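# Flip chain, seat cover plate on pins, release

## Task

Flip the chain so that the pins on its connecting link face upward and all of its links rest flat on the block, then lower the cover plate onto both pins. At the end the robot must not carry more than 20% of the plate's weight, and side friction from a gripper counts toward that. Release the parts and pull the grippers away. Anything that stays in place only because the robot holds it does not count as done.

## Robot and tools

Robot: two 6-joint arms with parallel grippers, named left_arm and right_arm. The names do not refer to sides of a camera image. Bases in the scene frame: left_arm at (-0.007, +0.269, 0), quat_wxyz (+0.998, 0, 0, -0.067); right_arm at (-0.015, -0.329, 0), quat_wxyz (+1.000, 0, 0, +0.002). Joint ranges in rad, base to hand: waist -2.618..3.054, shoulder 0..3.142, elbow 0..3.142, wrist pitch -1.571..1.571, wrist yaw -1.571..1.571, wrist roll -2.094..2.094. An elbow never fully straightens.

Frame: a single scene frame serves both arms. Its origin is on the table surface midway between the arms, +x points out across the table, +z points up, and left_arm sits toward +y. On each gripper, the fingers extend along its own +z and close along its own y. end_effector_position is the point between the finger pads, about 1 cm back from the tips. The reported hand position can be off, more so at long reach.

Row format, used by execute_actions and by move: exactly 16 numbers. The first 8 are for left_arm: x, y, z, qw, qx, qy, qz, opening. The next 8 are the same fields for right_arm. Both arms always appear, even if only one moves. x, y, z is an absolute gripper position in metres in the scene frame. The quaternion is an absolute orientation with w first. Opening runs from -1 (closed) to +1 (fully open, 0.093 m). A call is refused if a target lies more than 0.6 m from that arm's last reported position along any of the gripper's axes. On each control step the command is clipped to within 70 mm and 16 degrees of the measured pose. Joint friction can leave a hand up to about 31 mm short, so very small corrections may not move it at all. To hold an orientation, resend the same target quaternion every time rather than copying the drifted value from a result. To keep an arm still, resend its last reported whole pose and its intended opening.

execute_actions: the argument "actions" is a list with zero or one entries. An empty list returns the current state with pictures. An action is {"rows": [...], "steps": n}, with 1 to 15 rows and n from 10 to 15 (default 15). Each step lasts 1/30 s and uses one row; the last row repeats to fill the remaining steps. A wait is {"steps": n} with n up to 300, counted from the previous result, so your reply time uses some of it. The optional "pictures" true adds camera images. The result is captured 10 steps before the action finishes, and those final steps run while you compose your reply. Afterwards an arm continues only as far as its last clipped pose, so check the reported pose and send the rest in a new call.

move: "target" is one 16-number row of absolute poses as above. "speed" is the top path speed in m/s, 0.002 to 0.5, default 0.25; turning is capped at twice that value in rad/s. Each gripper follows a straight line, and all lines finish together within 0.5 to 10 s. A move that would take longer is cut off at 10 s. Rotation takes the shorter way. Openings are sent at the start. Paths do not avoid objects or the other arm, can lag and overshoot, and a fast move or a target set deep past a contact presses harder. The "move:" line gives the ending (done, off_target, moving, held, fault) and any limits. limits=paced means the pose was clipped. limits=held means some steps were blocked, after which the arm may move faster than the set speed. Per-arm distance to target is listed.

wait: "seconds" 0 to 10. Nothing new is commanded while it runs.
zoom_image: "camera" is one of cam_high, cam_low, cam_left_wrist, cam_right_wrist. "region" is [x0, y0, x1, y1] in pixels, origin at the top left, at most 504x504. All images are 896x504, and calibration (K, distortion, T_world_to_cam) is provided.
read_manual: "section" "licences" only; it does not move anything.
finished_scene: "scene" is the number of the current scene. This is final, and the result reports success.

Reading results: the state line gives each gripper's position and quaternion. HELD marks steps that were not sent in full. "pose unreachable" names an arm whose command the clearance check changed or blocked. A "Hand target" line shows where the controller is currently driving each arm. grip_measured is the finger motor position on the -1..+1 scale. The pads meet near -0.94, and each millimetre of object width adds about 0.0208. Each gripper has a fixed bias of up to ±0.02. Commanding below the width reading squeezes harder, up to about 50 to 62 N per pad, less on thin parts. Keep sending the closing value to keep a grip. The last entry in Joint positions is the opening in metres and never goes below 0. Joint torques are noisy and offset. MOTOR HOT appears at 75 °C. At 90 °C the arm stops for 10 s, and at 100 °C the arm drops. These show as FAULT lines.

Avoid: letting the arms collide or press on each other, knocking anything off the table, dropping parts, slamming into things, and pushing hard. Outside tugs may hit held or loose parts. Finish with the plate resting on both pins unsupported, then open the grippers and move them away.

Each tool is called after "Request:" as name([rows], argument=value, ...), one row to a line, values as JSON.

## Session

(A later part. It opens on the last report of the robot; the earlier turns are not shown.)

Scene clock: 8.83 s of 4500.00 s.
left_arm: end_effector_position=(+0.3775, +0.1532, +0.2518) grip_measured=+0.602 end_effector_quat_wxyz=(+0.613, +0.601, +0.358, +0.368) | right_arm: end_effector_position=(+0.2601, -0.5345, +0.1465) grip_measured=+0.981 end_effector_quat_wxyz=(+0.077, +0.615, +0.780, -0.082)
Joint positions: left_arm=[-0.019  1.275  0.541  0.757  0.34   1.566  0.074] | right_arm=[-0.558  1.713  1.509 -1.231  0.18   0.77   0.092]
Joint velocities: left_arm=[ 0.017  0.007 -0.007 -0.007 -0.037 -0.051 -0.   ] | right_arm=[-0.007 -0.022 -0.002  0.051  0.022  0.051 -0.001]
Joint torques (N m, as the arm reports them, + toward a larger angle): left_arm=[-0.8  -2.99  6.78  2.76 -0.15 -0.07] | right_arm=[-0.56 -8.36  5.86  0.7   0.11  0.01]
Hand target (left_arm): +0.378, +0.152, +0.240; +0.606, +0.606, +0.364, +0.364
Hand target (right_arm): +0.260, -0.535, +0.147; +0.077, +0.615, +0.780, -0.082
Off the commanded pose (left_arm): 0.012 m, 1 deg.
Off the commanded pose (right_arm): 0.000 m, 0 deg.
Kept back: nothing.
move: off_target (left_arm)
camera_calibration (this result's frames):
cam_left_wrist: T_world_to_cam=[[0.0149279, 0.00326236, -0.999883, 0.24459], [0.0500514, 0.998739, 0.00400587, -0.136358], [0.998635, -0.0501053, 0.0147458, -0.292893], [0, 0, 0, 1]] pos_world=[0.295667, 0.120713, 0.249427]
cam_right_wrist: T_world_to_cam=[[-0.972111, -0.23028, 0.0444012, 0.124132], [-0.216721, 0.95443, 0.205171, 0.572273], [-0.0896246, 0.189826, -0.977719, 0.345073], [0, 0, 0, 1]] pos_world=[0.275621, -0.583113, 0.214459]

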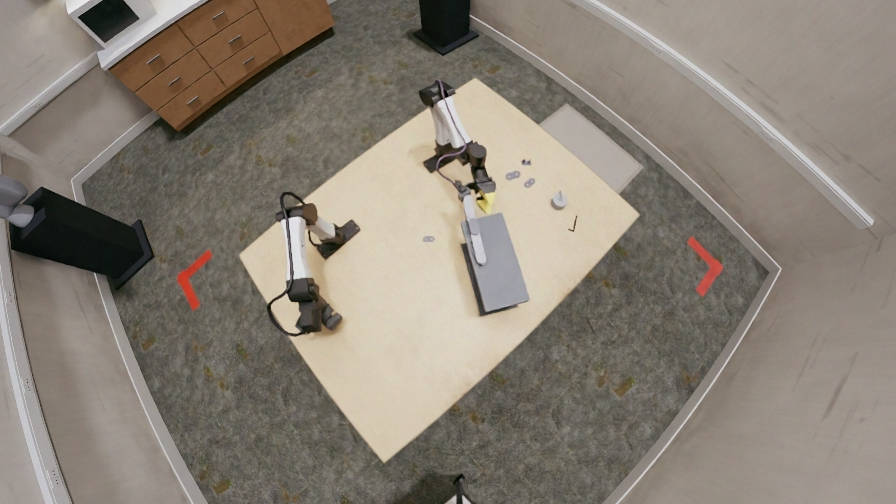

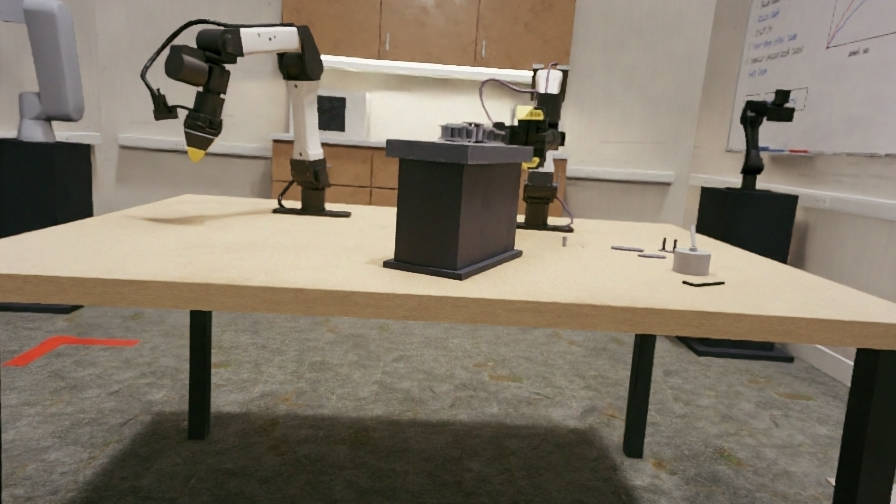

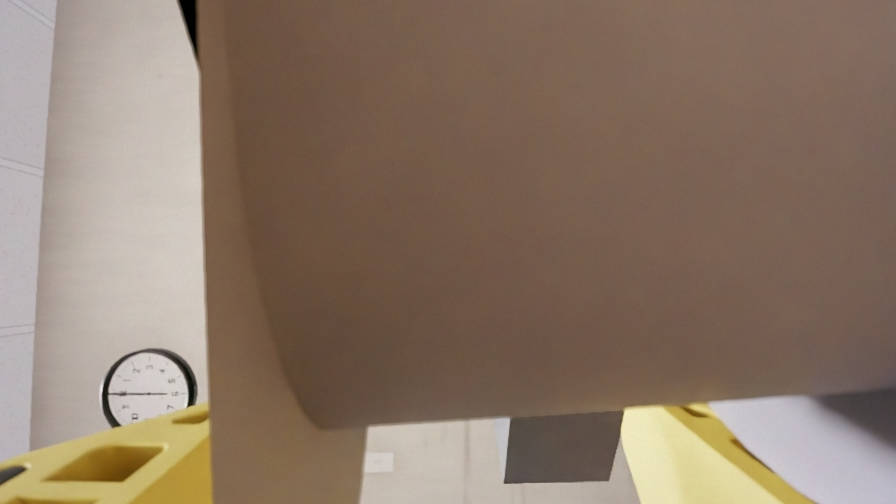

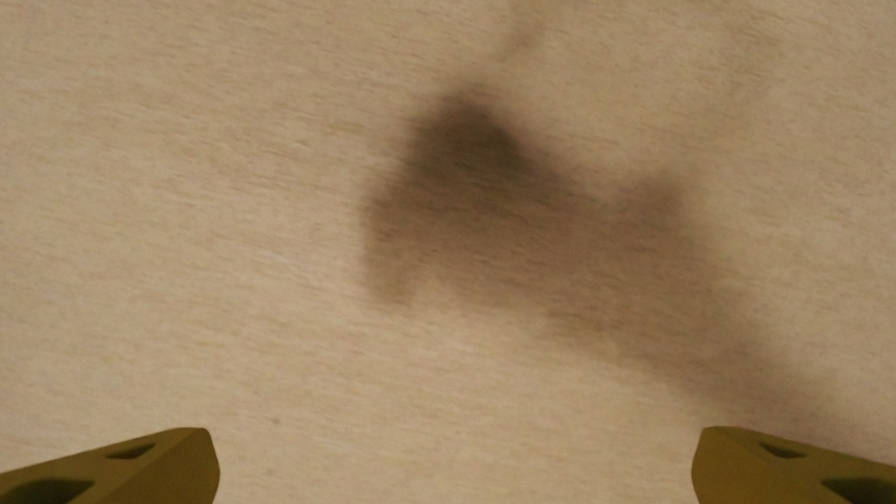

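Request:
move(target=[0.35,0.167,0.238,0.606,0.606,0.364,0.364,0.8,0.2601,-0.5345,0.1465,0.077,0.615,0.78,-0.082,1], speed=0.08)

Request:
move(target=[0.318,0.101,0.238,0.606,0.606,0.364,0.364,0.8,0.2601,-0.5345,0.1465,0.077,0.615,0.78,-0.082,1], speed=0.08)

Request:
move(target=[0.346,0.086,0.238,0.606,0.606,0.364,0.364,0.8,0.2601,-0.5345,0.1465,0.077,0.615,0.78,-0.082,1], speed=0.05)

Scene clock: 10.03 s of 4500.00 s.
left_arm: end_effector_position=(+0.3550, +0.1650, +0.2466) grip_measured=+0.799 end_effector_quat_wxyz=(+0.613, +0.598, +0.359, +0.372) | right_arm: end_effector_position=(+0.2601, -0.5345, +0.1465) grip_measured=+0.981 end_effector_quat_wxyz=(+0.077, +0.615, +0.780, -0.082)
Joint positions: left_arm=[0.012 1.171 0.449 0.751 0.363 1.566 0.084] | right_arm=[-0.558  1.713  1.509 -1.231  0.18   0.77   0.092]
Joint velocities: left_arm=[-0.012  0.002  0.002  0.051 -0.022  0.051 -0.001] | right_arm=[-0.012 -0.017 -0.007 -0.037 -0.066 -0.11   0.   ]
Joint torques (N m, as the arm reports them, + toward a larger angle): left_arm=[ 0.38 -4.77  6.74  2.29  0.08 -0.09] | right_arm=[-0.6  -8.38  5.85  0.68  0.12  0.02]
Hand target (left_arm): +0.350, +0.166, +0.237; +0.606, +0.606, +0.364, +0.364
Hand target (right_arm): +0.260, -0.535, +0.147; +0.077, +0.615, +0.780, -0.082
Off the commanded pose (left_arm): 0.010 m, 2 deg.
Off the commanded pose (right_arm): 0.000 m, 0 deg.
Kept back: nothing.
move: done
camera_calibration (this result's frames):
cam_left_wrist: T_world_to_cam=[[0.0214041, 0.00312685, -0.999766, 0.237398], [0.041253, 0.999141, 0.00400809, -0.143894], [0.998919, -0.0413291, 0.0212567, -0.272891], [0, 0, 0, 1]] pos_world=[0.273451, 0.13175, 0.24372]
cam_right_wrist: T_world_to_cam=[[-0.972111, -0.23028, 0.0444012, 0.124132], [-0.216721, 0.95443, 0.205171, 0.572273], [-0.0896246, 0.189826, -0.977719, 0.345073], [0, 0, 0, 1]] pos_world=[0.275621, -0.583113, 0.214459]

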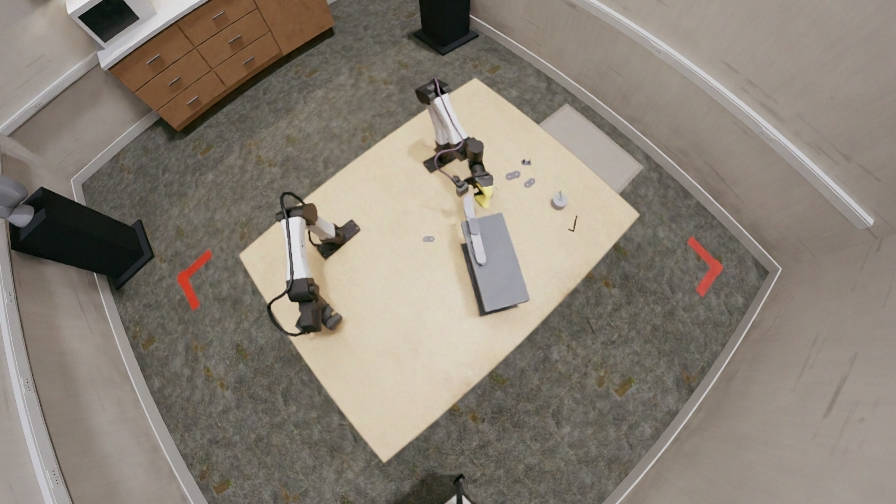

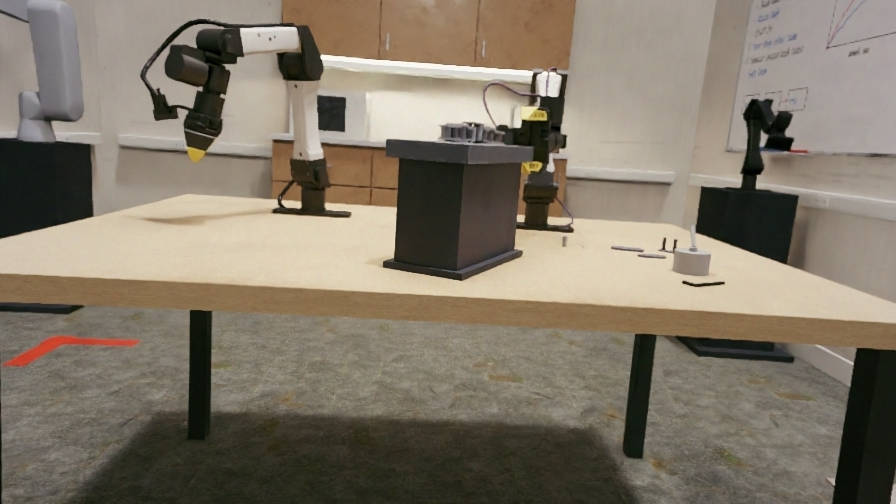

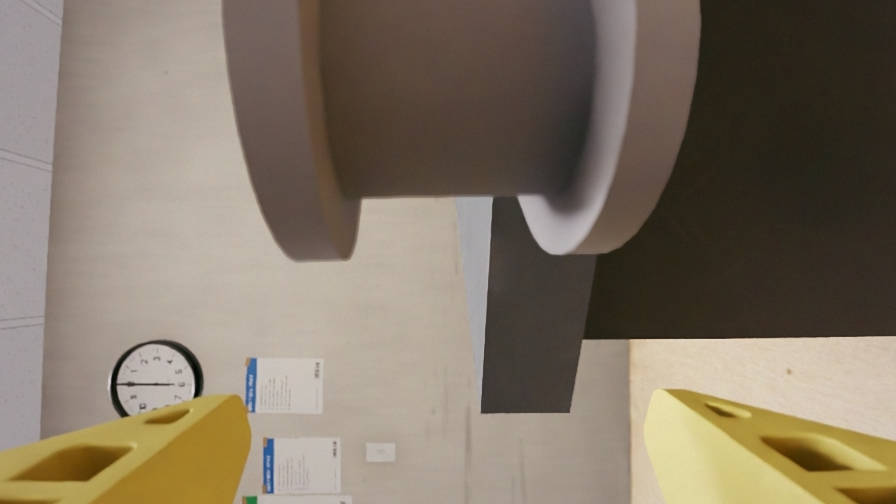

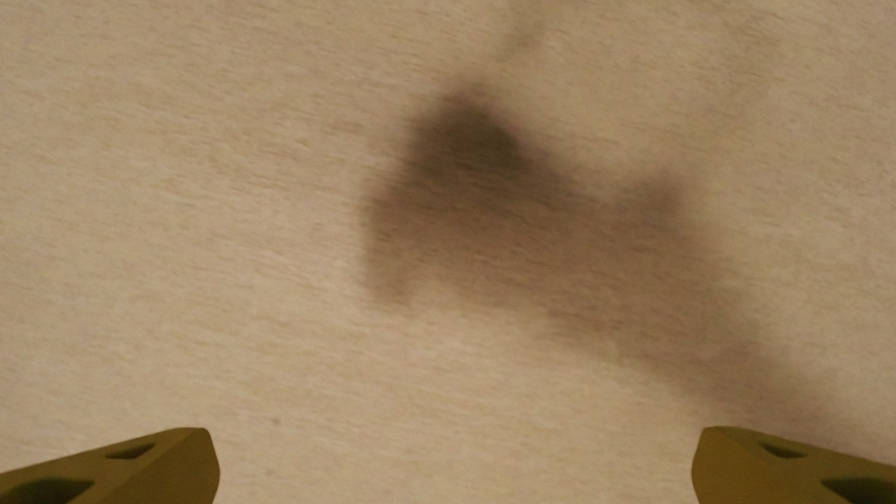

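Scene clock: 11.47 s of 4500.00 s.
left_arm: end_effector_position=(+0.3233, +0.0995, +0.2473) grip_measured=+0.799 end_effector_quat_wxyz=(+0.617, +0.598, +0.358, +0.366) | right_arm: end_effector_position=(+0.2601, -0.5345, +0.1465) grip_measured=+0.981 end_effector_quat_wxyz=(+0.077, +0.615, +0.780, -0.082)
Joint positions: left_arm=[-0.324  1.108  0.418  0.72   0.038  1.566  0.084] | right_arm=[-0.558  1.713  1.509 -1.231  0.18   0.77   0.092]
Joint velocities: left_arm=[-0.012 -0.012 -0.002  0.051 -0.007 -0.125  0.   ] | right_arm=[ 0.007 -0.007 -0.017 -0.022  0.022 -0.022  0.001]
Joint torques (N m, as the arm reports them, + toward a larger angle): left_arm=[-0.79 -4.34  6.87  2.39 -0.13 -0.12] | right_arm=[-0.56 -8.4   5.82  0.71  0.13  0.02]
Hand target (left_arm): +0.319, +0.101, +0.238; +0.609, +0.604, +0.366, +0.361
Hand target (right_arm): +0.260, -0.535, +0.147; +0.077, +0.615, +0.780, -0.082
Off the commanded pose (left_arm): 0.011 m, 2 deg.
Off the commanded pose (right_arm): 0.000 m, 0 deg.
Kept back: nothing.
move: off_target (left_arm)
camera_calibration (this result's frames):
cam_left_wrist: T_world_to_cam=[[0.0193712, -0.00651455, -0.999791, 0.240548], [0.0528232, 0.998589, -0.00548326, -0.0785407], [0.998416, -0.0527059, 0.0196879, -0.24229], [0, 0, 0, 1]] pos_world=[0.241395, 0.0672268, 0.244838]
cam_right_wrist: T_world_to_cam=[[-0.972111, -0.23028, 0.0444012, 0.124132], [-0.216721, 0.95443, 0.205171, 0.572273], [-0.0896246, 0.189826, -0.977719, 0.345073], [0, 0, 0, 1]] pos_world=[0.275621, -0.583113, 0.214459]

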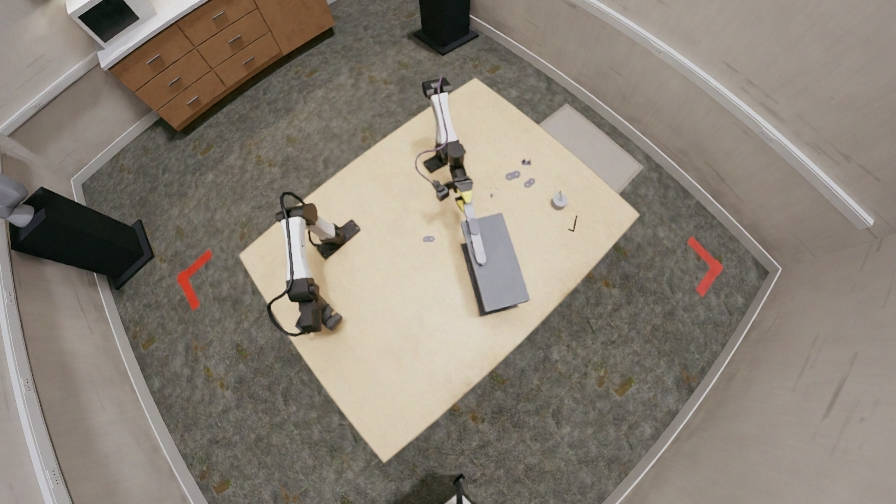

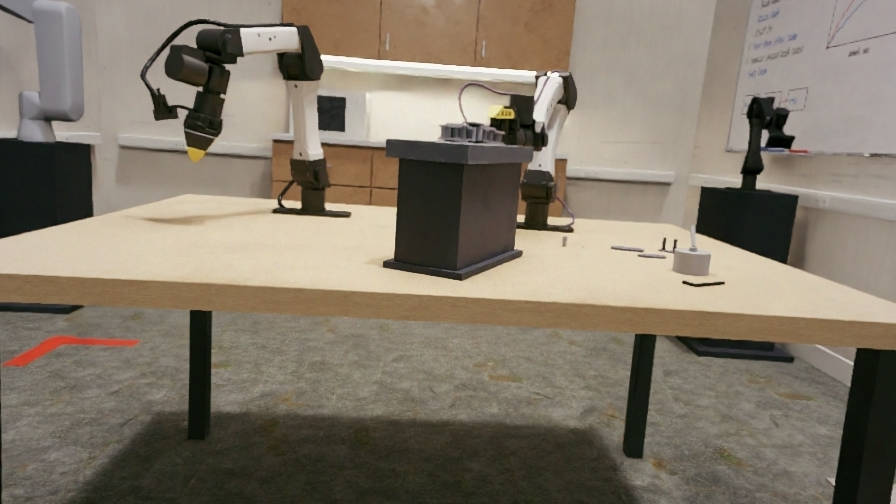

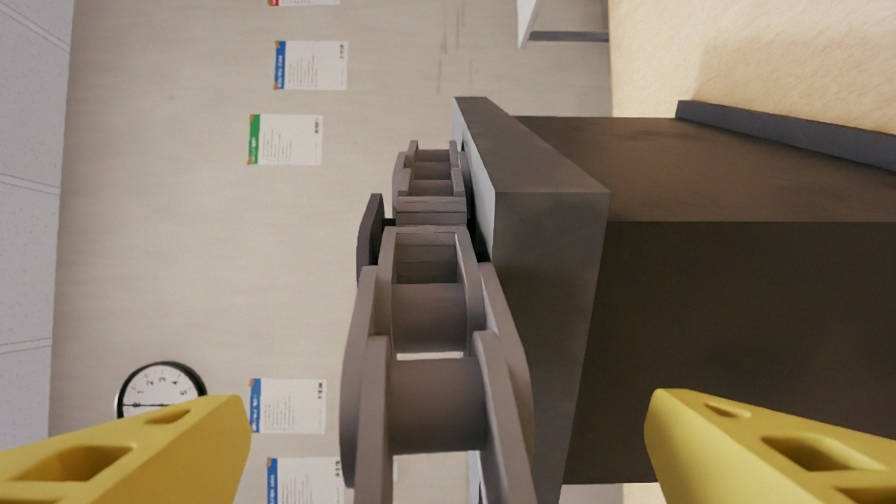

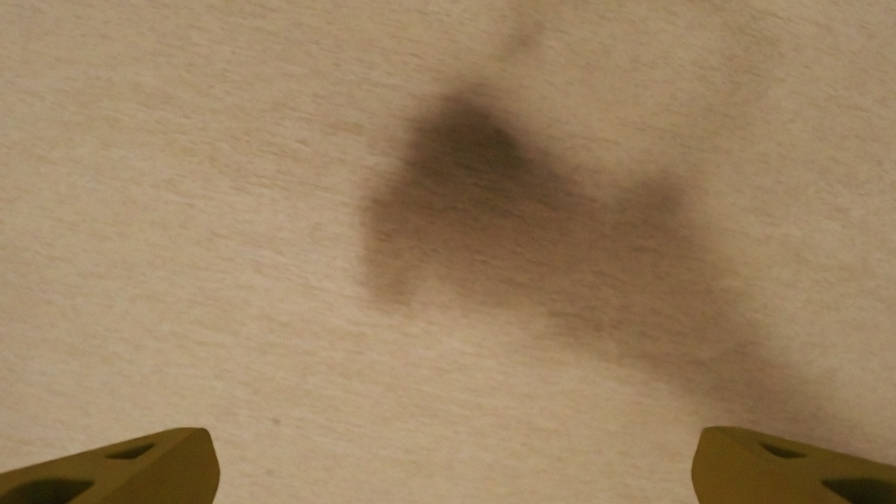

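Scene clock: 12.30 s of 4500.00 s.
left_arm: end_effector_position=(+0.3428, +0.0892, +0.2362) grip_measured=+0.799 end_effector_quat_wxyz=(+0.606, +0.608, +0.366, +0.360) | right_arm: end_effector_position=(+0.2601, -0.5345, +0.1465) grip_measured=+0.981 end_effector_quat_wxyz=(+0.077, +0.615, +0.780, -0.082)
Joint positions: left_arm=[-0.328  1.23   0.474  0.749  0.031  1.566  0.084] | right_arm=[-0.558  1.713  1.509 -1.231  0.18   0.77   0.092]
Joint velocities: left_arm=[ 0.002 -0.017 -0.007 -0.007 -0.037  0.037 -0.001] | right_arm=[ 0.012 -0.002  0.007 -0.022 -0.051  0.022 -0.002]
Joint torques (N m, as the arm reports them, + toward a larger angle): left_arm=[-0.66 -2.65  9.42  2.87 -0.1  -0.06] | right_arm=[-0.58 -8.33  5.91  0.69  0.11  0.01]
Hand target (left_arm): +0.346, +0.086, +0.238; +0.606, +0.606, +0.364, +0.364
Hand target (right_arm): +0.260, -0.535, +0.147; +0.077, +0.615, +0.780, -0.082
Off the commanded pose (left_arm): 0.005 m, 1 deg.
Off the commanded pose (right_arm): 0.000 m, 0 deg.
Kept back: nothing.
move: done
camera_calibration (this result's frames):
cam_left_wrist: T_world_to_cam=[[-0.0141711, 0.0100022, -0.99985, 0.239027], [0.0506003, 0.998676, 0.00927332, -0.072053], [0.998618, -0.0504612, -0.0146585, -0.254264], [0, 0, 0, 1]] pos_world=[0.260946, 0.0567363, 0.235932]
cam_right_wrist: T_world_to_cam=[[-0.972111, -0.23028, 0.0444012, 0.124132], [-0.216721, 0.95443, 0.205171, 0.572273], [-0.0896246, 0.189826, -0.977719, 0.345073], [0, 0, 0, 1]] pos_world=[0.275621, -0.583113, 0.214459]

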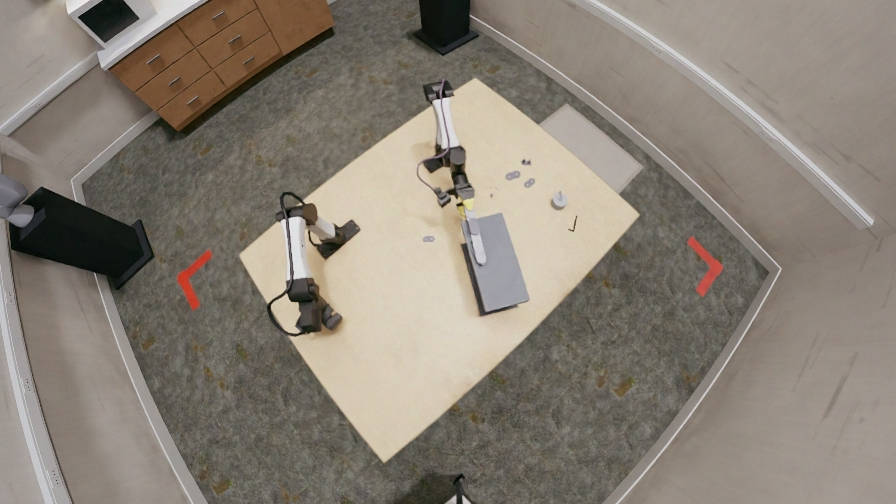

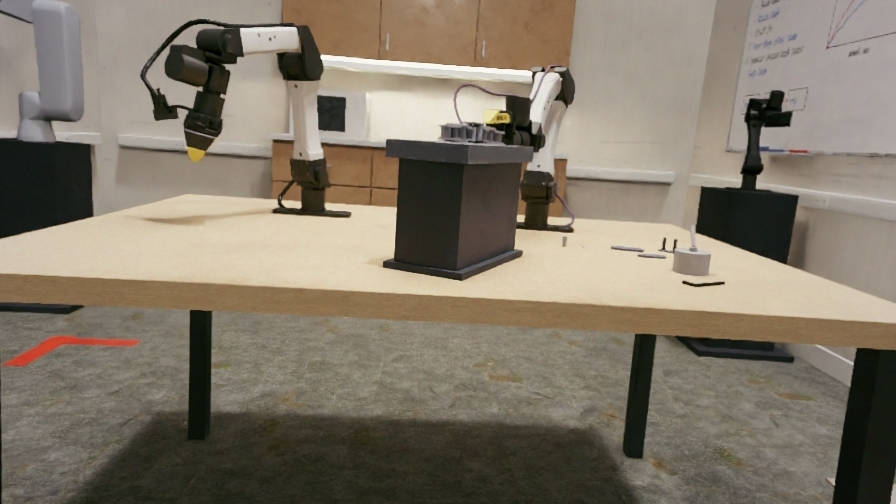

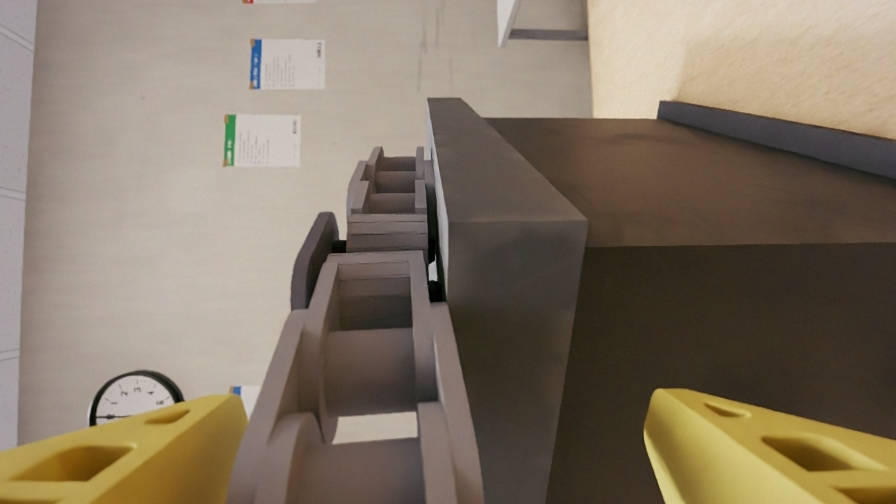

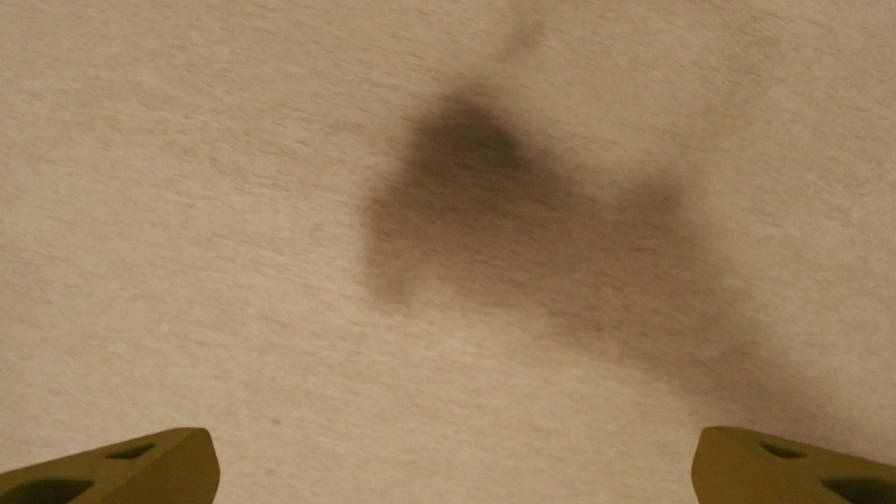

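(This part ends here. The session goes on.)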